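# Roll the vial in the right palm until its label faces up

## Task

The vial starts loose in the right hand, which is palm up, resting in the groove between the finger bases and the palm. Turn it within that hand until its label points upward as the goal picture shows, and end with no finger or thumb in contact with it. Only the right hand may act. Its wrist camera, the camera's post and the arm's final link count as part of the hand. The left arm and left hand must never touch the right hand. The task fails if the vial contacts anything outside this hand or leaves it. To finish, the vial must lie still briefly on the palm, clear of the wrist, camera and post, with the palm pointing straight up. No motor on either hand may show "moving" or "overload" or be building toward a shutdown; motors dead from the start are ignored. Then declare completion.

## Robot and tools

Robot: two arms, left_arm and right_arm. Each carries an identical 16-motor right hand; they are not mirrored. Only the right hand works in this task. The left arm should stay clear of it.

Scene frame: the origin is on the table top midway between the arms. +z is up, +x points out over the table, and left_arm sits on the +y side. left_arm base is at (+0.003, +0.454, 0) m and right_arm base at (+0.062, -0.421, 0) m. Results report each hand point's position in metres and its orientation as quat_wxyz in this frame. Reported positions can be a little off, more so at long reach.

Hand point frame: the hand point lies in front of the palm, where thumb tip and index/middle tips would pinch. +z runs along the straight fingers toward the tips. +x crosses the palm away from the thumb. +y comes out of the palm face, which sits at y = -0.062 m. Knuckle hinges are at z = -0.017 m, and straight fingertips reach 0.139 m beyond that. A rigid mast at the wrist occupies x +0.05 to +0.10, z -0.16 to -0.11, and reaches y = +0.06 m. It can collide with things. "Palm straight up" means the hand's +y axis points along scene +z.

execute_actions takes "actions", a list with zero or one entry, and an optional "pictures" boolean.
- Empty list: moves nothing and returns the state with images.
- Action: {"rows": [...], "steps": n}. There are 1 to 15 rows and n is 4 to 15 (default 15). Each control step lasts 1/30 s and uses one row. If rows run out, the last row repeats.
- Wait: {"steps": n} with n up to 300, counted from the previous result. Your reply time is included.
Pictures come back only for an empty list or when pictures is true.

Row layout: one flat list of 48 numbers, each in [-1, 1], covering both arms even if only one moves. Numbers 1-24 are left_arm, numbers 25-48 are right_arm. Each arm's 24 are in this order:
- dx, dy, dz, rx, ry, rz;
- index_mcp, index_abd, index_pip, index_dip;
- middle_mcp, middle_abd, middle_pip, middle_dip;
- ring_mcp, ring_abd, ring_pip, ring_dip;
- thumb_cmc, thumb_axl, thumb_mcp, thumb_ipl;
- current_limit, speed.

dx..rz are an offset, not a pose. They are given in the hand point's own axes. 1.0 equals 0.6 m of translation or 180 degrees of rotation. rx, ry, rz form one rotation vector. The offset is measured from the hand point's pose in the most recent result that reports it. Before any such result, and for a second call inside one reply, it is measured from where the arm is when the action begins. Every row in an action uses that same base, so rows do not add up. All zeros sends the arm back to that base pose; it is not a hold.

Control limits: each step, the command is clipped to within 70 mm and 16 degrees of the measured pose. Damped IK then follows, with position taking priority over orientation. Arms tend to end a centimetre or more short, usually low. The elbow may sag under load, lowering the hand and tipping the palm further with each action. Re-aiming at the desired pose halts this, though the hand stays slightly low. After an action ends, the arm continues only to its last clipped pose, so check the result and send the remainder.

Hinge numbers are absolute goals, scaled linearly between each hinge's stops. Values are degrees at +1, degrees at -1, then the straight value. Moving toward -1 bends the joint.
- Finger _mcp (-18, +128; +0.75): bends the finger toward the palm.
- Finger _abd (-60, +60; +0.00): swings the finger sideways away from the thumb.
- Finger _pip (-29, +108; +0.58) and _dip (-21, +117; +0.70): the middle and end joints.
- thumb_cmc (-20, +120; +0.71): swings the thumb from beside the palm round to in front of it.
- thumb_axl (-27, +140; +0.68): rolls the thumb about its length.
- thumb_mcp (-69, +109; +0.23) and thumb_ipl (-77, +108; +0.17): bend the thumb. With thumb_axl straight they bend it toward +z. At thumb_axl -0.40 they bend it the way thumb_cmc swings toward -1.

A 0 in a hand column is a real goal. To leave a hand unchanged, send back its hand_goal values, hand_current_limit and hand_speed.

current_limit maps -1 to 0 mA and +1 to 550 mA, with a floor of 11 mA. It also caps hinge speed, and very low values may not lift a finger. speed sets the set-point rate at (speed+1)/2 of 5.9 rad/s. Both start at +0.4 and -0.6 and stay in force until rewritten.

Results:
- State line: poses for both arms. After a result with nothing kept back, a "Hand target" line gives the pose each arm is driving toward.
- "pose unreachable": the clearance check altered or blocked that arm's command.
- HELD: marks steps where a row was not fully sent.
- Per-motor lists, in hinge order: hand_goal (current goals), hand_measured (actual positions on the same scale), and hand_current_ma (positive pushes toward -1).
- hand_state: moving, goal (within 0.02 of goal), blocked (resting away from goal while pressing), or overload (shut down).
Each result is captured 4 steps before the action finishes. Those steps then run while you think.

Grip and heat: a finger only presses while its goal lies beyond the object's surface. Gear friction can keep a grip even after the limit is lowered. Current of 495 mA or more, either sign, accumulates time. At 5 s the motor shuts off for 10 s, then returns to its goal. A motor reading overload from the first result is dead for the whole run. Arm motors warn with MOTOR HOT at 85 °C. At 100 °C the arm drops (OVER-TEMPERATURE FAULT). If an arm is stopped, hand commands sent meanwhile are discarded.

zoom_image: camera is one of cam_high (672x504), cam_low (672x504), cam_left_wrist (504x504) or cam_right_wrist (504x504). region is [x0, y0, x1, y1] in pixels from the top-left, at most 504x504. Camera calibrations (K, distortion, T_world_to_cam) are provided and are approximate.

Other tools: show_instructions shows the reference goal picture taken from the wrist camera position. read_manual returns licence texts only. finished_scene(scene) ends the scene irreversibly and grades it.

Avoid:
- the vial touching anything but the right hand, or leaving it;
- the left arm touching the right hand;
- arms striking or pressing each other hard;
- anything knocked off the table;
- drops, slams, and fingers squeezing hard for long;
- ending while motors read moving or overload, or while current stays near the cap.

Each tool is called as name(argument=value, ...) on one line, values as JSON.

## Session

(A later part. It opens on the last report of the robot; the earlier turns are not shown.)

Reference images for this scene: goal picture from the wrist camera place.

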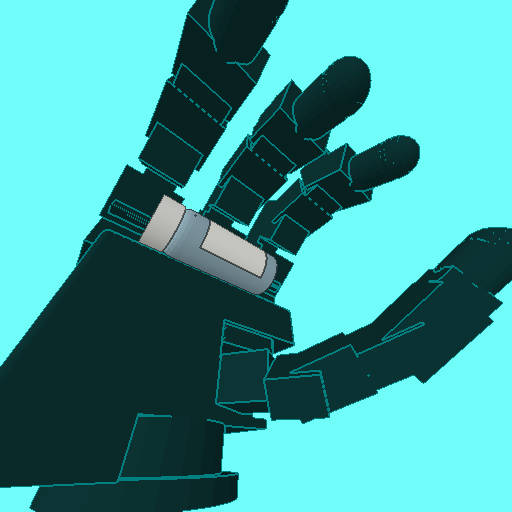

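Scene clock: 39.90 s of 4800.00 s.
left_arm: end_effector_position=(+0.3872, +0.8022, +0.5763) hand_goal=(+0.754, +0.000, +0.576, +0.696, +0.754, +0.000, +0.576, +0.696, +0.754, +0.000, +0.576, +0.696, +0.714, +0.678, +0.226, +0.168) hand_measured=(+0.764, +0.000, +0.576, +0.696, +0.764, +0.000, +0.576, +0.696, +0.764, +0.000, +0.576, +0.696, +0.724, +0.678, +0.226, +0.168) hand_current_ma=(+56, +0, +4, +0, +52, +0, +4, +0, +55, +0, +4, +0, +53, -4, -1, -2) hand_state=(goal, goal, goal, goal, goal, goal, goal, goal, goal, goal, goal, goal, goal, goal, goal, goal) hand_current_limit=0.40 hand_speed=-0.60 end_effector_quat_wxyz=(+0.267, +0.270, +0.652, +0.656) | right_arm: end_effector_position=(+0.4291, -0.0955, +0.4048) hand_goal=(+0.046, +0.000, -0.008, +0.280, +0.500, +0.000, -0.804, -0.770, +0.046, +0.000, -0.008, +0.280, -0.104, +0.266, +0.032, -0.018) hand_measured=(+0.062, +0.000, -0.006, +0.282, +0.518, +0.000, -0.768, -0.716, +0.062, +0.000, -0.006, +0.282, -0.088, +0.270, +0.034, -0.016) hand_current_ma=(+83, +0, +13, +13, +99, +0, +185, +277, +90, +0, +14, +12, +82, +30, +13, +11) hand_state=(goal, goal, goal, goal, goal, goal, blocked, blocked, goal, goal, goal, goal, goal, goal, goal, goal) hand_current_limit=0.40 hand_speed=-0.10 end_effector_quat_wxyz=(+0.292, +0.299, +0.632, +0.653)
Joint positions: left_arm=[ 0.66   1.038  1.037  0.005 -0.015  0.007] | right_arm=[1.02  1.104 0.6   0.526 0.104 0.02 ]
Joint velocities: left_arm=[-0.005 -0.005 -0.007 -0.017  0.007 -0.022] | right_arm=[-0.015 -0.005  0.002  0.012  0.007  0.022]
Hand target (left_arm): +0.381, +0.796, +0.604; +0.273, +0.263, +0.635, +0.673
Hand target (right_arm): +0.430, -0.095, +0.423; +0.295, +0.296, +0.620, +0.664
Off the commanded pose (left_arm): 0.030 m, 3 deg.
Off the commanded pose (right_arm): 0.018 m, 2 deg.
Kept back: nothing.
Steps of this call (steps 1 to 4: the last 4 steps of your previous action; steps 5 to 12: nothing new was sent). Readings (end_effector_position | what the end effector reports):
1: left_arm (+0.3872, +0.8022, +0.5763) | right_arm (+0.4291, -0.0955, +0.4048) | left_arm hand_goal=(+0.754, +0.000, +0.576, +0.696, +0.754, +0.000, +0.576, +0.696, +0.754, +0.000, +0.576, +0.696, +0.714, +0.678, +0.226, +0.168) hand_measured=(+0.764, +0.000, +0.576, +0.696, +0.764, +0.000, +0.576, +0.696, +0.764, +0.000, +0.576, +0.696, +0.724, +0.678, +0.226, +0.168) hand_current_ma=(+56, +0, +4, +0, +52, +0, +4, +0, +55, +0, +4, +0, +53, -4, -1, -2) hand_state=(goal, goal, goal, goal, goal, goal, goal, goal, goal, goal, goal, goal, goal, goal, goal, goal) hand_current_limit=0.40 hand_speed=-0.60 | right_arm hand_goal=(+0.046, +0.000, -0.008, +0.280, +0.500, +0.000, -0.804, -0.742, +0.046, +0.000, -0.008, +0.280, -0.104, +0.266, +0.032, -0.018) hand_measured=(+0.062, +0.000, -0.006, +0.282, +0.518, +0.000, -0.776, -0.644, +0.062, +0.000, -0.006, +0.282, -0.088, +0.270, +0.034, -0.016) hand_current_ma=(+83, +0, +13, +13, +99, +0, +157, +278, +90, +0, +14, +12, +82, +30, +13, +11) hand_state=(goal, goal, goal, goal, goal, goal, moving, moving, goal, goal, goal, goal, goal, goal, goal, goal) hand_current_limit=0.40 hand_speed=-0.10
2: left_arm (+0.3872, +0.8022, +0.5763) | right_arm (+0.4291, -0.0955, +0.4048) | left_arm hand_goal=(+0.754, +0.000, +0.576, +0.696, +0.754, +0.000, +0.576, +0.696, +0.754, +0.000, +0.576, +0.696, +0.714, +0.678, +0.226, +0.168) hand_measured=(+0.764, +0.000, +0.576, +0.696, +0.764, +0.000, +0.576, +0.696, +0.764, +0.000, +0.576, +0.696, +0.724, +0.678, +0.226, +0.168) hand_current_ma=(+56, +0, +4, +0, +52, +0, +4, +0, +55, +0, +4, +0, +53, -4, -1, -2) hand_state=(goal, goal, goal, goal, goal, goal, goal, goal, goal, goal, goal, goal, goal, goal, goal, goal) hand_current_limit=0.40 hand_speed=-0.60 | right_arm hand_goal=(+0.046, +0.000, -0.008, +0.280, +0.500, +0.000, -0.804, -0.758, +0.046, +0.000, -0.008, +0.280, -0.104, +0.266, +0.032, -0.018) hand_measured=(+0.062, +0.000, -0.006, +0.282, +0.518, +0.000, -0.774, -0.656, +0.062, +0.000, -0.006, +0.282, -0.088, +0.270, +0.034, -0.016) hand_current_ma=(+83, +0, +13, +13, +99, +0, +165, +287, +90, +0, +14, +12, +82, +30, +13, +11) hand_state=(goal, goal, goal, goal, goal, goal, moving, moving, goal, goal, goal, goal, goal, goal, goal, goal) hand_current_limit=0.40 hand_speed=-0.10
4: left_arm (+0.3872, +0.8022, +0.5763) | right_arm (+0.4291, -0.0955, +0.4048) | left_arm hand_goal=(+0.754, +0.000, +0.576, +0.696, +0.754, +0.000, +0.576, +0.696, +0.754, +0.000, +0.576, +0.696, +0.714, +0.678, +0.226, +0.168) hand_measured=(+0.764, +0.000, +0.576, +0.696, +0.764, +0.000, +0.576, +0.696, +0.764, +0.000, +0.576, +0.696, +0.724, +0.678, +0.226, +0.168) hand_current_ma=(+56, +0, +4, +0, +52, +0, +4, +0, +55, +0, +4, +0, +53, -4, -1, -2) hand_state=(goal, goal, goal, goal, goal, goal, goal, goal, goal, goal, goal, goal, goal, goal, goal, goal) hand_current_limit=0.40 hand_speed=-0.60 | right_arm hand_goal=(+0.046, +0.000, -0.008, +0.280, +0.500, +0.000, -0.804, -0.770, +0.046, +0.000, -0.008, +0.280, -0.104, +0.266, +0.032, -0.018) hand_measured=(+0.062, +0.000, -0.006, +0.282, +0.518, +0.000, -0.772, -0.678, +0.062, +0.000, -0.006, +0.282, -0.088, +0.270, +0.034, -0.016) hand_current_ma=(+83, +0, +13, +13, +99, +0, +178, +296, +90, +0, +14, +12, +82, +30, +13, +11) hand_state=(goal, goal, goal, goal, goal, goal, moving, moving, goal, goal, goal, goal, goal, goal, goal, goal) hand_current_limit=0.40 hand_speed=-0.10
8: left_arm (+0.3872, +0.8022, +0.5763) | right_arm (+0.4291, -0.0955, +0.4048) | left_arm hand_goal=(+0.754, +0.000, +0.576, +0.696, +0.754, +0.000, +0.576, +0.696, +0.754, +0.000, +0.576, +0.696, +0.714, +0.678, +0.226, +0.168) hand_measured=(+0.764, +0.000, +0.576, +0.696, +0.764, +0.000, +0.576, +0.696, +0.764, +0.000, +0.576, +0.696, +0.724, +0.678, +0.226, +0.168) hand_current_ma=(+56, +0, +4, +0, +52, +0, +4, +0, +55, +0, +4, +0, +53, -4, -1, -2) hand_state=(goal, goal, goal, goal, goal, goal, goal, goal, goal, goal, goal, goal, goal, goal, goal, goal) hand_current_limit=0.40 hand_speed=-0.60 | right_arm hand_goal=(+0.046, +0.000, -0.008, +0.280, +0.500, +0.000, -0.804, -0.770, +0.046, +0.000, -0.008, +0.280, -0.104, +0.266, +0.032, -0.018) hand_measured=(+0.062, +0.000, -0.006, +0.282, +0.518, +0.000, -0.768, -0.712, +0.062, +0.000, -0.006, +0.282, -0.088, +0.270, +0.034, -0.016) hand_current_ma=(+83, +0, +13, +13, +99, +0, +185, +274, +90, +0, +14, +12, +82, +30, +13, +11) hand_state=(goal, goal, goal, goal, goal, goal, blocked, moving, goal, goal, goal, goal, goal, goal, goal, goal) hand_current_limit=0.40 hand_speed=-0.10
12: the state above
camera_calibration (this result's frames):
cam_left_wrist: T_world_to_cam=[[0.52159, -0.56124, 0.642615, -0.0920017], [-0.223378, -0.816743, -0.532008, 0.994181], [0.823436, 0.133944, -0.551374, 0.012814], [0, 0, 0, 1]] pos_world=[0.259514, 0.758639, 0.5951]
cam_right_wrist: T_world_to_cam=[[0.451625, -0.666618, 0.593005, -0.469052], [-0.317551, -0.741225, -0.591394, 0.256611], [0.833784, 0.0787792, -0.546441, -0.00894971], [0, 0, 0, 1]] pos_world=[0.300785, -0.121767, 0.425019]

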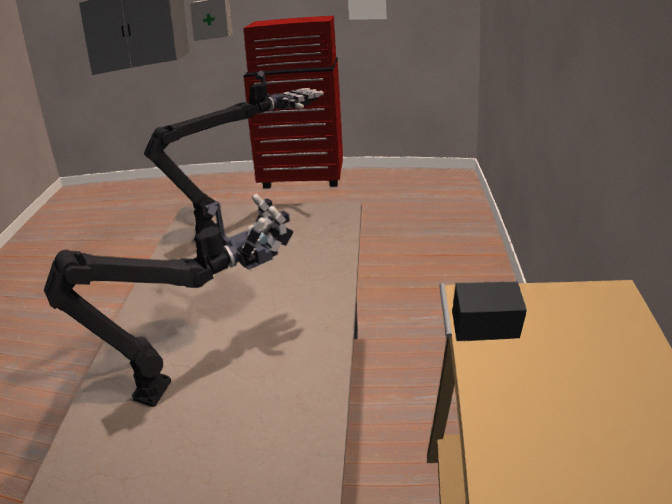

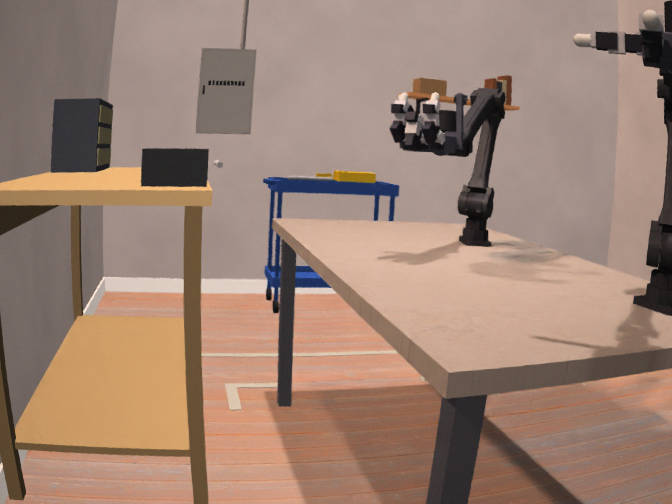

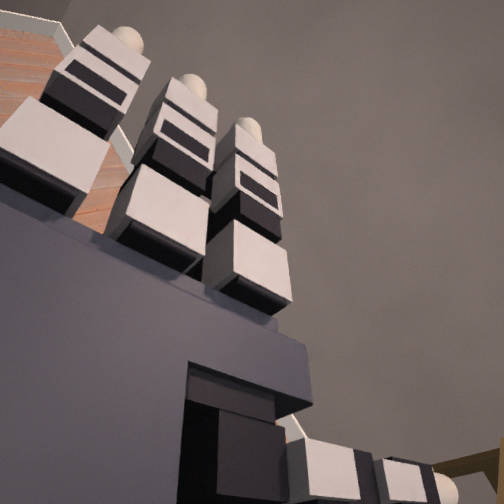

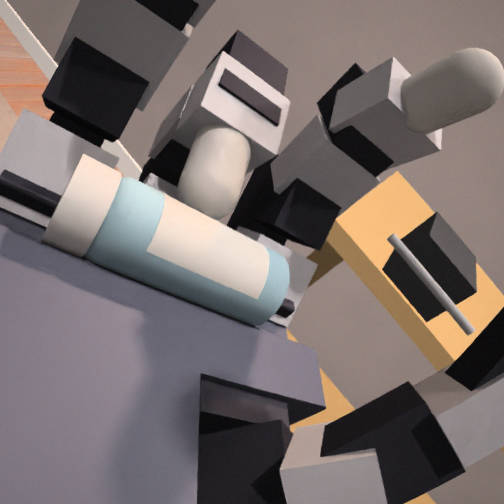

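execute_actions(actions=[{"rows":[[0,0.0478,-0.0124,-0.0166,0,0,0.754,0,0.576,0.696,0.754,0,0.576,0.696,0.754,0,0.576,0.696,0.714,0.678,0.226,0.168,0.4,-0.6,0.0008,0.0303,0.0033,-0.0108,0,0.0011,0.046,0,-0.008,0.28,0.499,0,-0.805,-0.782,0.046,0,-0.008,0.28,-0.104,0.266,0.032,-0.018,0.4,-0.1],[0,0.0478,-0.0124,-0.0166,0,0,0.754,0,0.576,0.696,0.754,0,0.576,0.696,0.754,0,0.576,0.696,0.714,0.678,0.226,0.168,0.4,-0.6,0.0008,0.0303,0.0033,-0.0108,0,0.0011,0.046,0,-0.008,0.28,0.499,0,-0.805,-0.793,0.046,0,-0.008,0.28,-0.104,0.266,0.032,-0.018,0.4,-0.1],[0,0.0478,-0.0124,-0.0166,0,0,0.754,0,0.576,0.696,0.754,0,0.576,0.696,0.754,0,0.576,0.696,0.714,0.678,0.226,0.168,0.4,-0.6,0.0008,0.0303,0.0033,-0.0108,0,0.0011,0.046,0,-0.008,0.28,0.499,0,-0.805,-0.8,0.046,0,-0.008,0.28,-0.104,0.266,0.032,-0.018,0.4,-0.1],[0,0.0478,-0.0124,-0.0166,0,0,0.754,0,0.576,0.696,0.754,0,0.576,0.696,0.754,0,0.576,0.696,0.714,0.678,0.226,0.168,0.4,-0.6,0.0008,0.0303,0.0033,-0.0108,0,0.0011,0.046,0,-0.008,0.28,0.499,0,-0.805,-0.8,0.046,0,-0.008,0.28,-0.104,0.266,0.032,-0.018,0.4,-0.1],[0,0.0478,-0.0124,-0.0166,0,0,0.754,0,0.576,0.696,0.754,0,0.576,0.696,0.754,0,0.576,0.696,0.714,0.678,0.226,0.168,0.4,-0.6,0.0008,0.0303,0.0033,-0.0108,0,0.0011,0.046,0,-0.008,0.28,0.499,0,-0.805,-0.8,0.046,0,-0.008,0.28,-0.104,0.266,0.032,-0.018,0.4,-0.1],[0,0.0478,-0.0124,-0.0166,0,0,0.754,0,0.576,0.696,0.754,0,0.576,0.696,0.754,0,0.576,0.696,0.714,0.678,0.226,0.168,0.4,-0.6,0.0008,0.0303,0.0033,-0.0108,0,0.0011,0.046,0,-0.008,0.28,0.499,0,-0.805,-0.8,0.046,0,-0.008,0.28,-0.104,0.266,0.032,-0.018,0.4,-0.1],[0,0.0478,-0.0124,-0.0166,0,0,0.754,0,0.576,0.696,0.754,0,0.576,0.696,0.754,0,0.576,0.696,0.714,0.678,0.226,0.168,0.4,-0.6,0.0008,0.0303,0.0033,-0.0108,0,0.0011,0.046,0,-0.008,0.28,0.499,0,-0.805,-0.8,0.046,0,-0.008,0.28,-0.104,0.266,0.032,-0.018,0.4,-0.1],[0,0.0478,-0.0124,-0.0166,0,0,0.754,0,0.576,0.696,0.754,0,0.576,0.696,0.754,0,0.576,0.696,0.714,0.678,0.226,0.168,0.4,-0.6,0.0008,0.0303,0.0033,-0.0108,0,0.0011,0.046,0,-0.008,0.28,0.52,0,-0.775,-0.752,0.046,0,-0.008,0.28,-0.104,0.266,0.032,-0.018,0.4,-0.1],[0,0.0478,-0.0124,-0.0166,0,0,0.754,0,0.576,0.696,0.754,0,0.576,0.696,0.754,0,0.576,0.696,0.714,0.678,0.226,0.168,0.4,-0.6,0.0008,0.0303,0.0033,-0.0108,0,0.0011,0.046,0,-0.008,0.28,0.545,0,-0.77,-0.748,0.046,0,-0.008,0.28,-0.104,0.266,0.032,-0.018,0.4,-0.1],[0,0.0478,-0.0124,-0.0166,0,0,0.754,0,0.576,0.696,0.754,0,0.576,0.696,0.754,0,0.576,0.696,0.714,0.678,0.226,0.168,0.4,-0.6,0.0008,0.0303,0.0033,-0.0108,0,0.0011,0.046,0,-0.008,0.28,0.57,0,-0.768,-0.748,0.046,0,-0.008,0.28,-0.104,0.266,0.032,-0.018,0.4,-0.1],[0,0.0478,-0.0124,-0.0166,0,0,0.754,0,0.576,0.696,0.754,0,0.576,0.696,0.754,0,0.576,0.696,0.714,0.678,0.226,0.168,0.4,-0.6,0.0008,0.0303,0.0033,-0.0108,0,0.0011,0.046,0,-0.008,0.28,0.595,0,-0.762,-0.748,0.046,0,-0.008,0.28,-0.104,0.266,0.032,-0.018,0.4,-0.1],[0,0.0478,-0.0124,-0.0166,0,0,0.754,0,0.576,0.696,0.754,0,0.576,0.696,0.754,0,0.576,0.696,0.714,0.678,0.226,0.168,0.4,-0.6,0.0008,0.0303,0.0033,-0.0108,0,0.0011,0.046,0,-0.008,0.28,0.61,0,-0.745,-0.748,0.046,0,-0.008,0.28,-0.104,0.266,0.032,-0.018,0.4,-0.1],[0,0.0478,-0.0124,-0.0166,0,0,0.754,0,0.576,0.696,0.754,0,0.576,0.696,0.754,0,0.576,0.696,0.714,0.678,0.226,0.168,0.4,-0.6,0.0008,0.0303,0.0033,-0.0108,0,0.0011,0.046,0,-0.008,0.28,0.61,0,-0.715,-0.748,0.046,0,-0.008,0.28,-0.104,0.266,0.032,-0.018,0.4,-0.1],[0,0.0478,-0.0124,-0.0166,0,0,0.754,0,0.576,0.696,0.754,0,0.576,0.696,0.754,0,0.576,0.696,0.714,0.678,0.226,0.168,0.4,-0.6,0.0008,0.0303,0.0033,-0.0108,0,0.0011,0.046,0,-0.008,0.28,0.61,0,-0.68,-0.748,0.046,0,-0.008,0.28,-0.104,0.266,0.032,-0.018,0.4,-0.1],[0,0.0478,-0.0124,-0.0166,0,0,0.754,0,0.576,0.696,0.754,0,0.576,0.696,0.754,0,0.576,0.696,0.714,0.678,0.226,0.168,0.4,-0.6,0.0008,0.0303,0.0033,-0.0108,0,0.0011,0.046,0,-0.008,0.28,0.61,0,-0.65,-0.748,0.046,0,-0.008,0.28,-0.104,0.266,0.032,-0.018,0.4,-0.1]],"steps":15}])

execute_actions(actions=[{"steps":30}], pictures=true)

zoom_image(camera="cam_right_wrist", region=[40, 130, 320, 340])

show_instructions()

Scene clock: 42.20 s of 4800.00 s.
left_arm: end_effector_position=(+0.3872, +0.8022, +0.5763) hand_goal=(+0.754, +0.000, +0.576, +0.696, +0.754, +0.000, +0.576, +0.696, +0.754, +0.000, +0.576, +0.696, +0.714, +0.678, +0.226, +0.168) hand_measured=(+0.764, +0.000, +0.576, +0.696, +0.764, +0.000, +0.576, +0.696, +0.764, +0.000, +0.576, +0.696, +0.724, +0.678, +0.226, +0.168) hand_current_ma=(+56, +0, +4, +0, +52, +0, +4, +0, +55, +0, +4, +0, +53, -4, -1, -2) hand_state=(goal, goal, goal, goal, goal, goal, goal, goal, goal, goal, goal, goal, goal, goal, goal, goal) hand_current_limit=0.40 hand_speed=-0.60 end_effector_quat_wxyz=(+0.267, +0.270, +0.652, +0.656) | right_arm: end_effector_position=(+0.4291, -0.0955, +0.4048) hand_goal=(+0.046, +0.000, -0.008, +0.280, +0.596, +0.000, -0.762, -0.748, +0.046, +0.000, -0.008, +0.280, -0.104, +0.266, +0.032, -0.018) hand_measured=(+0.062, +0.000, -0.006, +0.282, +0.544, +0.000, -0.764, -0.744, +0.062, +0.000, -0.006, +0.282, -0.088, +0.270, +0.034, -0.016) hand_current_ma=(+83, +0, +13, +13, -8, +0, +14, +15, +90, +0, +14, +12, +82, +30, +13, +11) hand_state=(goal, goal, goal, goal, moving, goal, moving, goal, goal, goal, goal, goal, goal, goal, goal, goal) hand_current_limit=0.40 hand_speed=-0.10 end_effector_quat_wxyz=(+0.292, +0.299, +0.632, +0.653)
Joint positions: left_arm=[ 0.66   1.038  1.037  0.005 -0.015  0.007] | right_arm=[1.02  1.104 0.6   0.526 0.104 0.02 ]
Joint velocities: left_arm=[-0.005 -0.005 -0.012 -0.017 -0.037 -0.007] | right_arm=[ 0.005 -0.015 -0.012 -0.022 -0.007 -0.037]
Steps of this call (steps 1 to 58: nothing new was sent; steps 59 to 69: the first 11 steps of this action). Readings (end_effector_position | what the end effector reports):
59: left_arm (+0.3872, +0.8022, +0.5763) | right_arm (+0.4291, -0.0955, +0.4048) | left_arm hand_goal=(+0.754, +0.000, +0.576, +0.696, +0.754, +0.000, +0.576, +0.696, +0.754, +0.000, +0.576, +0.696, +0.714, +0.678, +0.226, +0.168) hand_measured=(+0.764, +0.000, +0.576, +0.696, +0.764, +0.000, +0.576, +0.696, +0.764, +0.000, +0.576, +0.696, +0.724, +0.678, +0.226, +0.168) hand_current_ma=(+56, +0, +4, +0, +52, +0, +4, +0, +55, +0, +4, +0, +53, -4, -1, -2) hand_state=(goal, goal, goal, goal, goal, goal, goal, goal, goal, goal, goal, goal, goal, goal, goal, goal) hand_current_limit=0.40 hand_speed=-0.60 | right_arm hand_goal=(+0.046, +0.000, -0.008, +0.280, +0.500, +0.000, -0.804, -0.782, +0.046, +0.000, -0.008, +0.280, -0.104, +0.266, +0.032, -0.018) hand_measured=(+0.062, +0.000, -0.006, +0.282, +0.518, +0.000, -0.768, -0.716, +0.062, +0.000, -0.006, +0.282, -0.088, +0.270, +0.034, -0.016) hand_current_ma=(+83, +0, +13, +13, +99, +0, +185, +277, +90, +0, +14, +12, +82, +30, +13, +11) hand_state=(goal, goal, goal, goal, goal, goal, blocked, moving, goal, goal, goal, goal, goal, goal, goal, goal) hand_current_limit=0.40 hand_speed=-0.10
60: left_arm (+0.3872, +0.8022, +0.5763) | right_arm (+0.4291, -0.0955, +0.4048) | left_arm hand_goal=(+0.754, +0.000, +0.576, +0.696, +0.754, +0.000, +0.576, +0.696, +0.754, +0.000, +0.576, +0.696, +0.714, +0.678, +0.226, +0.168) hand_measured=(+0.764, +0.000, +0.576, +0.696, +0.764, +0.000, +0.576, +0.696, +0.764, +0.000, +0.576, +0.696, +0.724, +0.678, +0.226, +0.168) hand_current_ma=(+56, +0, +4, +0, +52, +0, +4, +0, +55, +0, +4, +0, +53, -4, -1, -2) hand_state=(goal, goal, goal, goal, goal, goal, goal, goal, goal, goal, goal, goal, goal, goal, goal, goal) hand_current_limit=0.40 hand_speed=-0.60 | right_arm hand_goal=(+0.046, +0.000, -0.008, +0.280, +0.500, +0.000, -0.804, -0.792, +0.046, +0.000, -0.008, +0.280, -0.104, +0.266, +0.032, -0.018) hand_measured=(+0.062, +0.000, -0.006, +0.282, +0.518, +0.000, -0.768, -0.716, +0.062, +0.000, -0.006, +0.282, -0.088, +0.270, +0.034, -0.016) hand_current_ma=(+83, +0, +13, +13, +99, +0, +188, +314, +90, +0, +14, +12, +82, +30, +13, +11) hand_state=(goal, goal, goal, goal, goal, goal, blocked, moving, goal, goal, goal, goal, goal, goal, goal, goal) hand_current_limit=0.40 hand_speed=-0.10
62: left_arm (+0.3872, +0.8022, +0.5763) | right_arm (+0.4291, -0.0955, +0.4048) | left_arm hand_goal=(+0.754, +0.000, +0.576, +0.696, +0.754, +0.000, +0.576, +0.696, +0.754, +0.000, +0.576, +0.696, +0.714, +0.678, +0.226, +0.168) hand_measured=(+0.764, +0.000, +0.576, +0.696, +0.764, +0.000, +0.576, +0.696, +0.764, +0.000, +0.576, +0.696, +0.724, +0.678, +0.226, +0.168) hand_current_ma=(+56, +0, +4, +0, +52, +0, +4, +0, +55, +0, +4, +0, +53, -4, -1, -2) hand_state=(goal, goal, goal, goal, goal, goal, goal, goal, goal, goal, goal, goal, goal, goal, goal, goal) hand_current_limit=0.40 hand_speed=-0.60 | right_arm hand_goal=(+0.046, +0.000, -0.008, +0.280, +0.500, +0.000, -0.804, -0.800, +0.046, +0.000, -0.008, +0.280, -0.104, +0.266, +0.032, -0.018) hand_measured=(+0.062, +0.000, -0.006, +0.282, +0.518, +0.000, -0.768, -0.732, +0.062, +0.000, -0.006, +0.282, -0.088, +0.270, +0.034, -0.016) hand_current_ma=(+83, +0, +13, +13, +99, +0, +188, +280, +90, +0, +14, +12, +82, +30, +13, +11) hand_state=(goal, goal, goal, goal, goal, goal, blocked, moving, goal, goal, goal, goal, goal, goal, goal, goal) hand_current_limit=0.40 hand_speed=-0.10
66: left_arm (+0.3872, +0.8022, +0.5763) | right_arm (+0.4291, -0.0955, +0.4048) | left_arm hand_goal=(+0.754, +0.000, +0.576, +0.696, +0.754, +0.000, +0.576, +0.696, +0.754, +0.000, +0.576, +0.696, +0.714, +0.678, +0.226, +0.168) hand_measured=(+0.764, +0.000, +0.576, +0.696, +0.764, +0.000, +0.576, +0.696, +0.764, +0.000, +0.576, +0.696, +0.724, +0.678, +0.226, +0.168) hand_current_ma=(+56, +0, +4, +0, +52, +0, +4, +0, +55, +0, +4, +0, +53, -4, -1, -2) hand_state=(goal, goal, goal, goal, goal, goal, goal, goal, goal, goal, goal, goal, goal, goal, goal, goal) hand_current_limit=0.40 hand_speed=-0.60 | right_arm hand_goal=(+0.046, +0.000, -0.008, +0.280, +0.520, +0.000, -0.774, -0.752, +0.046, +0.000, -0.008, +0.280, -0.104, +0.266, +0.032, -0.018) hand_measured=(+0.062, +0.000, -0.006, +0.282, +0.518, +0.000, -0.768, -0.750, +0.062, +0.000, -0.006, +0.282, -0.088, +0.270, +0.034, -0.016) hand_current_ma=(+83, +0, +13, +13, +99, +0, +188, +252, +90, +0, +14, +12, +82, +30, +13, +11) hand_state=(goal, goal, goal, goal, moving, goal, moving, moving, goal, goal, goal, goal, goal, goal, goal, goal) hand_current_limit=0.40 hand_speed=-0.10
69: the state above

Scene clock: 43.20 s of 4800.00 s.
left_arm: end_effector_position=(+0.3872, +0.8022, +0.5763) hand_goal=(+0.754, +0.000, +0.576, +0.696, +0.754, +0.000, +0.576, +0.696, +0.754, +0.000, +0.576, +0.696, +0.714, +0.678, +0.226, +0.168) hand_measured=(+0.764, +0.000, +0.576, +0.696, +0.764, +0.000, +0.576, +0.696, +0.764, +0.000, +0.576, +0.696, +0.724, +0.678, +0.226, +0.168) hand_current_ma=(+56, +0, +4, +0, +52, +0, +4, +0, +55, +0, +4, +0, +53, -4, -1, -2) hand_state=(goal, goal, goal, goal, goal, goal, goal, goal, goal, goal, goal, goal, goal, goal, goal, goal) hand_current_limit=0.40 hand_speed=-0.60 end_effector_quat_wxyz=(+0.267, +0.270, +0.652, +0.656) | right_arm: end_effector_position=(+0.4291, -0.0955, +0.4048) hand_goal=(+0.046, +0.000, -0.008, +0.280, +0.610, +0.000, -0.650, -0.748, +0.046, +0.000, -0.008, +0.280, -0.104, +0.266, +0.032, -0.018) hand_measured=(+0.062, +0.000, -0.006, +0.282, +0.616, +0.000, -0.654, -0.746, +0.062, +0.000, -0.006, +0.282, -0.088, +0.270, +0.034, -0.016) hand_current_ma=(+83, +0, +13, +13, +33, +0, -19, +12, +90, +0, +14, +12, +82, +30, +13, +11) hand_state=(goal, goal, goal, goal, goal, goal, goal, goal, goal, goal, goal, goal, goal, goal, goal, goal) hand_current_limit=0.40 hand_speed=-0.10 end_effector_quat_wxyz=(+0.292, +0.299, +0.632, +0.653)
Joint positions: left_arm=[ 0.66   1.038  1.037  0.005 -0.015  0.007] | right_arm=[1.02  1.104 0.6   0.526 0.104 0.02 ]
Joint velocities: left_arm=[-0.024  0.005 -0.007  0.012 -0.022  0.007] | right_arm=[-0.005 -0.015 -0.022  0.012 -0.037 -0.007]
Hand target (left_arm): +0.381, +0.796, +0.604; +0.273, +0.263, +0.635, +0.673
Hand target (right_arm): +0.430, -0.095, +0.423; +0.295, +0.296, +0.620, +0.664
Off the commanded pose (left_arm): 0.030 m, 3 deg.
Off the commanded pose (right_arm): 0.018 m, 2 deg.
Kept back: nothing.
Steps of this call (steps 1 to 4: the last 4 steps of your previous action; steps 5 to 30: nothing new was sent). Readings (end_effector_position | what the end effector reports):
1: left_arm (+0.3872, +0.8022, +0.5763) | right_arm (+0.4291, -0.0955, +0.4048) | left_arm hand_goal=(+0.754, +0.000, +0.576, +0.696, +0.754, +0.000, +0.576, +0.696, +0.754, +0.000, +0.576, +0.696, +0.714, +0.678, +0.226, +0.168) hand_measured=(+0.764, +0.000, +0.576, +0.696, +0.764, +0.000, +0.576, +0.696, +0.764, +0.000, +0.576, +0.696, +0.724, +0.678, +0.226, +0.168) hand_current_ma=(+56, +0, +4, +0, +52, +0, +4, +0, +55, +0, +4, +0, +53, -4, -1, -2) hand_state=(goal, goal, goal, goal, goal, goal, goal, goal, goal, goal, goal, goal, goal, goal, goal, goal) hand_current_limit=0.40 hand_speed=-0.60 | right_arm hand_goal=(+0.046, +0.000, -0.008, +0.280, +0.610, +0.000, -0.744, -0.748, +0.046, +0.000, -0.008, +0.280, -0.104, +0.266, +0.032, -0.018) hand_measured=(+0.062, +0.000, -0.006, +0.282, +0.566, +0.000, -0.764, -0.744, +0.062, +0.000, -0.006, +0.282, -0.088, +0.270, +0.034, -0.016) hand_current_ma=(+83, +0, +13, +13, -9, +0, -13, +16, +90, +0, +14, +12, +82, +30, +13, +11) hand_state=(goal, goal, goal, goal, moving, goal, moving, goal, goal, goal, goal, goal, goal, goal, goal, goal) hand_current_limit=0.40 hand_speed=-0.10
2: left_arm (+0.3872, +0.8022, +0.5763) | right_arm (+0.4291, -0.0955, +0.4048) | left_arm hand_goal=(+0.754, +0.000, +0.576, +0.696, +0.754, +0.000, +0.576, +0.696, +0.754, +0.000, +0.576, +0.696, +0.714, +0.678, +0.226, +0.168) hand_measured=(+0.764, +0.000, +0.576, +0.696, +0.764, +0.000, +0.576, +0.696, +0.764, +0.000, +0.576, +0.696, +0.724, +0.678, +0.226, +0.168) hand_current_ma=(+56, +0, +4, +0, +52, +0, +4, +0, +55, +0, +4, +0, +53, -4, -1, -2) hand_state=(goal, goal, goal, goal, goal, goal, goal, goal, goal, goal, goal, goal, goal, goal, goal, goal) hand_current_limit=0.40 hand_speed=-0.60 | right_arm hand_goal=(+0.046, +0.000, -0.008, +0.280, +0.610, +0.000, -0.714, -0.748, +0.046, +0.000, -0.008, +0.280, -0.104, +0.266, +0.032, -0.018) hand_measured=(+0.062, +0.000, -0.006, +0.282, +0.590, +0.000, -0.762, -0.744, +0.062, +0.000, -0.006, +0.282, -0.088, +0.270, +0.034, -0.016) hand_current_ma=(+83, +0, +13, +13, +26, +0, -59, +13, +90, +0, +14, +12, +82, +30, +13, +11) hand_state=(goal, goal, goal, goal, moving, goal, moving, goal, goal, goal, goal, goal, goal, goal, goal, goal) hand_current_limit=0.40 hand_speed=-0.10
4: left_arm (+0.3872, +0.8022, +0.5763) | right_arm (+0.4291, -0.0955, +0.4048) | left_arm hand_goal=(+0.754, +0.000, +0.576, +0.696, +0.754, +0.000, +0.576, +0.696, +0.754, +0.000, +0.576, +0.696, +0.714, +0.678, +0.226, +0.168) hand_measured=(+0.764, +0.000, +0.576, +0.696, +0.764, +0.000, +0.576, +0.696, +0.764, +0.000, +0.576, +0.696, +0.724, +0.678, +0.226, +0.168) hand_current_ma=(+56, +0, +4, +0, +52, +0, +4, +0, +55, +0, +4, +0, +53, -4, -1, -2) hand_state=(goal, goal, goal, goal, goal, goal, goal, goal, goal, goal, goal, goal, goal, goal, goal, goal) hand_current_limit=0.40 hand_speed=-0.60 | right_arm hand_goal=(+0.046, +0.000, -0.008, +0.280, +0.610, +0.000, -0.650, -0.748, +0.046, +0.000, -0.008, +0.280, -0.104, +0.266, +0.032, -0.018) hand_measured=(+0.062, +0.000, -0.006, +0.282, +0.614, +0.000, -0.728, -0.746, +0.062, +0.000, -0.006, +0.282, -0.088, +0.270, +0.034, -0.016) hand_current_ma=(+83, +0, +13, +13, +41, +0, -75, +12, +90, +0, +14, +12, +82, +30, +13, +11) hand_state=(goal, goal, goal, goal, moving, goal, moving, goal, goal, goal, goal, goal, goal, goal, goal, goal) hand_current_limit=0.40 hand_speed=-0.10
8: left_arm (+0.3872, +0.8022, +0.5763) | right_arm (+0.4291, -0.0955, +0.4048) | left_arm hand_goal=(+0.754, +0.000, +0.576, +0.696, +0.754, +0.000, +0.576, +0.696, +0.754, +0.000, +0.576, +0.696, +0.714, +0.678, +0.226, +0.168) hand_measured=(+0.764, +0.000, +0.576, +0.696, +0.764, +0.000, +0.576, +0.696, +0.764, +0.000, +0.576, +0.696, +0.724, +0.678, +0.226, +0.168) hand_current_ma=(+56, +0, +4, +0, +52, +0, +4, +0, +55, +0, +4, +0, +53, -4, -1, -2) hand_state=(goal, goal, goal, goal, goal, goal, goal, goal, goal, goal, goal, goal, goal, goal, goal, goal) hand_current_limit=0.40 hand_speed=-0.60 | right_arm hand_goal=(+0.046, +0.000, -0.008, +0.280, +0.610, +0.000, -0.650, -0.748, +0.046, +0.000, -0.008, +0.280, -0.104, +0.266, +0.032, -0.018) hand_measured=(+0.062, +0.000, -0.006, +0.282, +0.616, +0.000, -0.654, -0.746, +0.062, +0.000, -0.006, +0.282, -0.088, +0.270, +0.034, -0.016) hand_current_ma=(+83, +0, +13, +13, +33, +0, -15, +12, +90, +0, +14, +12, +82, +30, +13, +11) hand_state=(goal, goal, goal, goal, goal, goal, moving, goal, goal, goal, goal, goal, goal, goal, goal, goal) hand_current_limit=0.40 hand_speed=-0.10
30: the state above
camera_calibration (this result's frames):
cam_left_wrist: T_world_to_cam=[[0.52159, -0.56124, 0.642615, -0.0920017], [-0.223378, -0.816743, -0.532008, 0.994181], [0.823436, 0.133944, -0.551374, 0.012814], [0, 0, 0, 1]] pos_world=[0.259514, 0.758639, 0.5951]
cam_right_wrist: T_world_to_cam=[[0.451625, -0.666618, 0.593005, -0.469052], [-0.317551, -0.741225, -0.591394, 0.256611], [0.833784, 0.0787792, -0.546441, -0.00894971], [0, 0, 0, 1]] pos_world=[0.300785, -0.121767, 0.425019]

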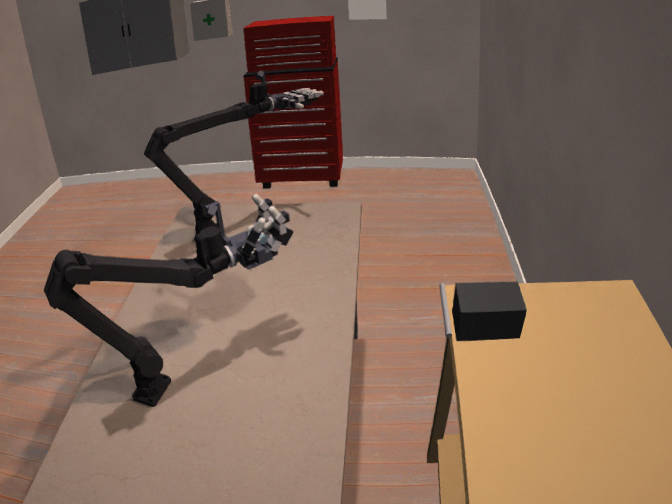

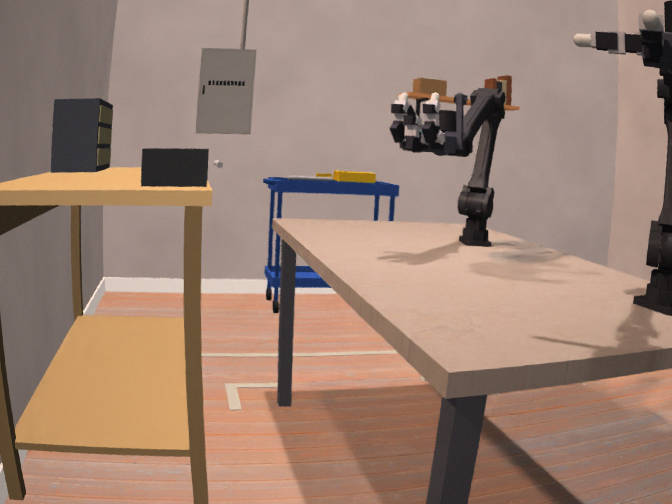

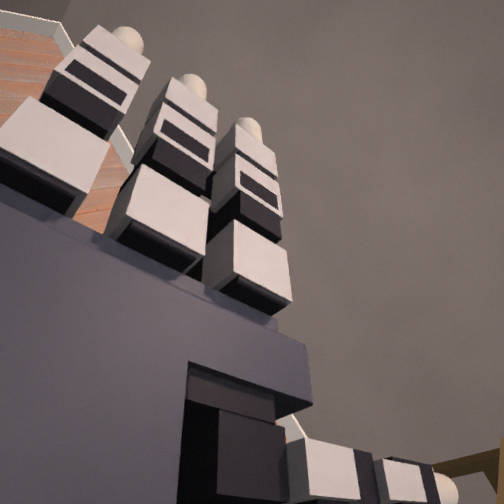

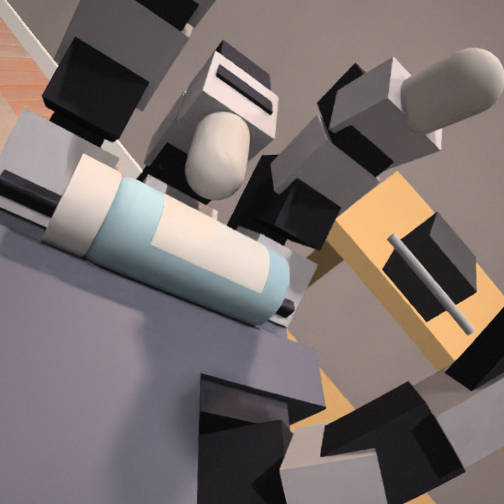

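Region (40, 130, 320, 340) of cam_right_wrist's 504x504 image, scaled by 1.800, with more detail than that image has; it fills the top 378 rows of this view, and the rest is white.

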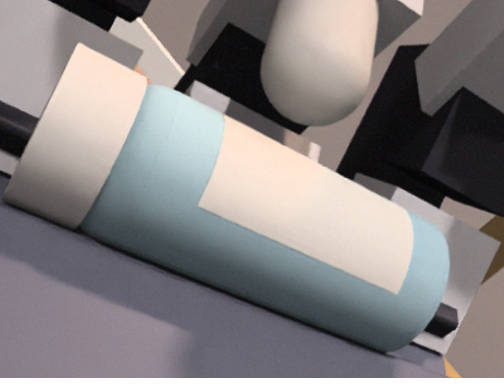

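Reference images for this scene: goal picture from the wrist camera place.

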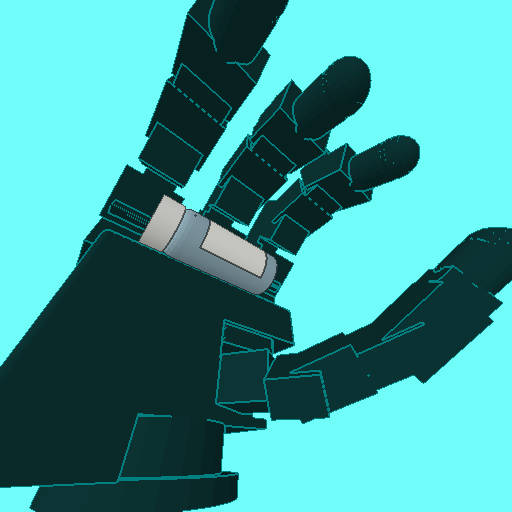

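execute_actions(actions=[{"steps":20}])

finished_scene(scene=2)

Scene clock: 43.87 s of 4800.00 s.
left_arm: end_effector_position=(+0.3872, +0.8022, +0.5763) hand_goal=(+0.754, +0.000, +0.576, +0.696, +0.754, +0.000, +0.576, +0.696, +0.754, +0.000, +0.576, +0.696, +0.714, +0.678, +0.226, +0.168) hand_measured=(+0.764, +0.000, +0.576, +0.696, +0.764, +0.000, +0.576, +0.696, +0.764, +0.000, +0.576, +0.696, +0.724, +0.678, +0.226, +0.168) hand_current_ma=(+56, +0, +4, +0, +52, +0, +4, +0, +55, +0, +4, +0, +53, -4, -1, -2) hand_state=(goal, goal, goal, goal, goal, goal, goal, goal, goal, goal, goal, goal, goal, goal, goal, goal) hand_current_limit=0.40 hand_speed=-0.60 end_effector_quat_wxyz=(+0.267, +0.270, +0.652, +0.656) | right_arm: end_effector_position=(+0.4291, -0.0955, +0.4048) hand_goal=(+0.046, +0.000, -0.008, +0.280, +0.610, +0.000, -0.650, -0.748, +0.046, +0.000, -0.008, +0.280, -0.104, +0.266, +0.032, -0.018) hand_measured=(+0.062, +0.000, -0.006, +0.282, +0.616, +0.000, -0.654, -0.746, +0.062, +0.000, -0.006, +0.282, -0.088, +0.270, +0.034, -0.016) hand_current_ma=(+83, +0, +13, +13, +33, +0, -19, +12, +90, +0, +14, +12, +82, +30, +13, +11) hand_state=(goal, goal, goal, goal, goal, goal, goal, goal, goal, goal, goal, goal, goal, goal, goal, goal) hand_current_limit=0.40 hand_speed=-0.10 end_effector_quat_wxyz=(+0.292, +0.299, +0.632, +0.653)
Joint positions: left_arm=[ 0.66   1.038  1.037  0.005 -0.015  0.007] | right_arm=[1.02  1.104 0.6   0.526 0.104 0.02 ]
Joint velocities: left_arm=[-0.005 -0.005 -0.012  0.017 -0.051 -0.022] | right_arm=[-0.015 -0.015  0.002 -0.007 -0.022  0.007]
Hand target (left_arm): +0.381, +0.796, +0.604; +0.273, +0.263, +0.635, +0.673
Hand target (right_arm): +0.430, -0.095, +0.423; +0.295, +0.296, +0.620, +0.664
Off the commanded pose (left_arm): 0.030 m, 3 deg.
Off the commanded pose (right_arm): 0.018 m, 2 deg.
Kept back: nothing.
Steps of this call (steps 1 to 20: nothing new was sent). Readings (end_effector_position | what the end effector reports):
1: left_arm (+0.3872, +0.8022, +0.5763) | right_arm (+0.4291, -0.0955, +0.4048) | left_arm hand_goal=(+0.754, +0.000, +0.576, +0.696, +0.754, +0.000, +0.576, +0.696, +0.754, +0.000, +0.576, +0.696, +0.714, +0.678, +0.226, +0.168) hand_measured=(+0.764, +0.000, +0.576, +0.696, +0.764, +0.000, +0.576, +0.696, +0.764, +0.000, +0.576, +0.696, +0.724, +0.678, +0.226, +0.168) hand_current_ma=(+56, +0, +4, +0, +52, +0, +4, +0, +55, +0, +4, +0, +53, -4, -1, -2) hand_state=(goal, goal, goal, goal, goal, goal, goal, goal, goal, goal, goal, goal, goal, goal, goal, goal) hand_current_limit=0.40 hand_speed=-0.60 | right_arm hand_goal=(+0.046, +0.000, -0.008, +0.280, +0.610, +0.000, -0.650, -0.748, +0.046, +0.000, -0.008, +0.280, -0.104, +0.266, +0.032, -0.018) hand_measured=(+0.062, +0.000, -0.006, +0.282, +0.616, +0.000, -0.654, -0.746, +0.062, +0.000, -0.006, +0.282, -0.088, +0.270, +0.034, -0.016) hand_current_ma=(+83, +0, +13, +13, +33, +0, -19, +12, +90, +0, +14, +12, +82, +30, +13, +11) hand_state=(goal, goal, goal, goal, goal, goal, goal, goal, goal, goal, goal, goal, goal, goal, goal, goal) hand_current_limit=0.40 hand_speed=-0.10
2: left_arm (+0.3872, +0.8022, +0.5763) | right_arm (+0.4291, -0.0955, +0.4048) | left_arm hand_goal=(+0.754, +0.000, +0.576, +0.696, +0.754, +0.000, +0.576, +0.696, +0.754, +0.000, +0.576, +0.696, +0.714, +0.678, +0.226, +0.168) hand_measured=(+0.764, +0.000, +0.576, +0.696, +0.764, +0.000, +0.576, +0.696, +0.764, +0.000, +0.576, +0.696, +0.724, +0.678, +0.226, +0.168) hand_current_ma=(+56, +0, +4, +0, +52, +0, +4, +0, +55, +0, +4, +0, +53, -4, -1, -2) hand_state=(goal, goal, goal, goal, goal, goal, goal, goal, goal, goal, goal, goal, goal, goal, goal, goal) hand_current_limit=0.40 hand_speed=-0.60 | right_arm hand_goal=(+0.046, +0.000, -0.008, +0.280, +0.610, +0.000, -0.650, -0.748, +0.046, +0.000, -0.008, +0.280, -0.104, +0.266, +0.032, -0.018) hand_measured=(+0.062, +0.000, -0.006, +0.282, +0.616, +0.000, -0.654, -0.746, +0.062, +0.000, -0.006, +0.282, -0.088, +0.270, +0.034, -0.016) hand_current_ma=(+83, +0, +13, +13, +33, +0, -19, +12, +90, +0, +14, +12, +82, +30, +13, +11) hand_state=(goal, goal, goal, goal, goal, goal, goal, goal, goal, goal, goal, goal, goal, goal, goal, goal) hand_current_limit=0.40 hand_speed=-0.10
4: left_arm (+0.3872, +0.8022, +0.5763) | right_arm (+0.4291, -0.0955, +0.4048) | left_arm hand_goal=(+0.754, +0.000, +0.576, +0.696, +0.754, +0.000, +0.576, +0.696, +0.754, +0.000, +0.576, +0.696, +0.714, +0.678, +0.226, +0.168) hand_measured=(+0.764, +0.000, +0.576, +0.696, +0.764, +0.000, +0.576, +0.696, +0.764, +0.000, +0.576, +0.696, +0.724, +0.678, +0.226, +0.168) hand_current_ma=(+56, +0, +4, +0, +52, +0, +4, +0, +55, +0, +4, +0, +53, -4, -1, -2) hand_state=(goal, goal, goal, goal, goal, goal, goal, goal, goal, goal, goal, goal, goal, goal, goal, goal) hand_current_limit=0.40 hand_speed=-0.60 | right_arm hand_goal=(+0.046, +0.000, -0.008, +0.280, +0.610, +0.000, -0.650, -0.748, +0.046, +0.000, -0.008, +0.280, -0.104, +0.266, +0.032, -0.018) hand_measured=(+0.062, +0.000, -0.006, +0.282, +0.616, +0.000, -0.654, -0.746, +0.062, +0.000, -0.006, +0.282, -0.088, +0.270, +0.034, -0.016) hand_current_ma=(+83, +0, +13, +13, +33, +0, -19, +12, +90, +0, +14, +12, +82, +30, +13, +11) hand_state=(goal, goal, goal, goal, goal, goal, goal, goal, goal, goal, goal, goal, goal, goal, goal, goal) hand_current_limit=0.40 hand_speed=-0.10
8: left_arm (+0.3872, +0.8022, +0.5763) | right_arm (+0.4291, -0.0955, +0.4048) | left_arm hand_goal=(+0.754, +0.000, +0.576, +0.696, +0.754, +0.000, +0.576, +0.696, +0.754, +0.000, +0.576, +0.696, +0.714, +0.678, +0.226, +0.168) hand_measured=(+0.764, +0.000, +0.576, +0.696, +0.764, +0.000, +0.576, +0.696, +0.764, +0.000, +0.576, +0.696, +0.724, +0.678, +0.226, +0.168) hand_current_ma=(+56, +0, +4, +0, +52, +0, +4, +0, +55, +0, +4, +0, +53, -4, -1, -2) hand_state=(goal, goal, goal, goal, goal, goal, goal, goal, goal, goal, goal, goal, goal, goal, goal, goal) hand_current_limit=0.40 hand_speed=-0.60 | right_arm hand_goal=(+0.046, +0.000, -0.008, +0.280, +0.610, +0.000, -0.650, -0.748, +0.046, +0.000, -0.008, +0.280, -0.104, +0.266, +0.032, -0.018) hand_measured=(+0.062, +0.000, -0.006, +0.282, +0.616, +0.000, -0.654, -0.746, +0.062, +0.000, -0.006, +0.282, -0.088, +0.270, +0.034, -0.016) hand_current_ma=(+83, +0, +13, +13, +33, +0, -19, +12, +90, +0, +14, +12, +82, +30, +13, +11) hand_state=(goal, goal, goal, goal, goal, goal, goal, goal, goal, goal, goal, goal, goal, goal, goal, goal) hand_current_limit=0.40 hand_speed=-0.10
20: the state above

The scene is finished: the task was done.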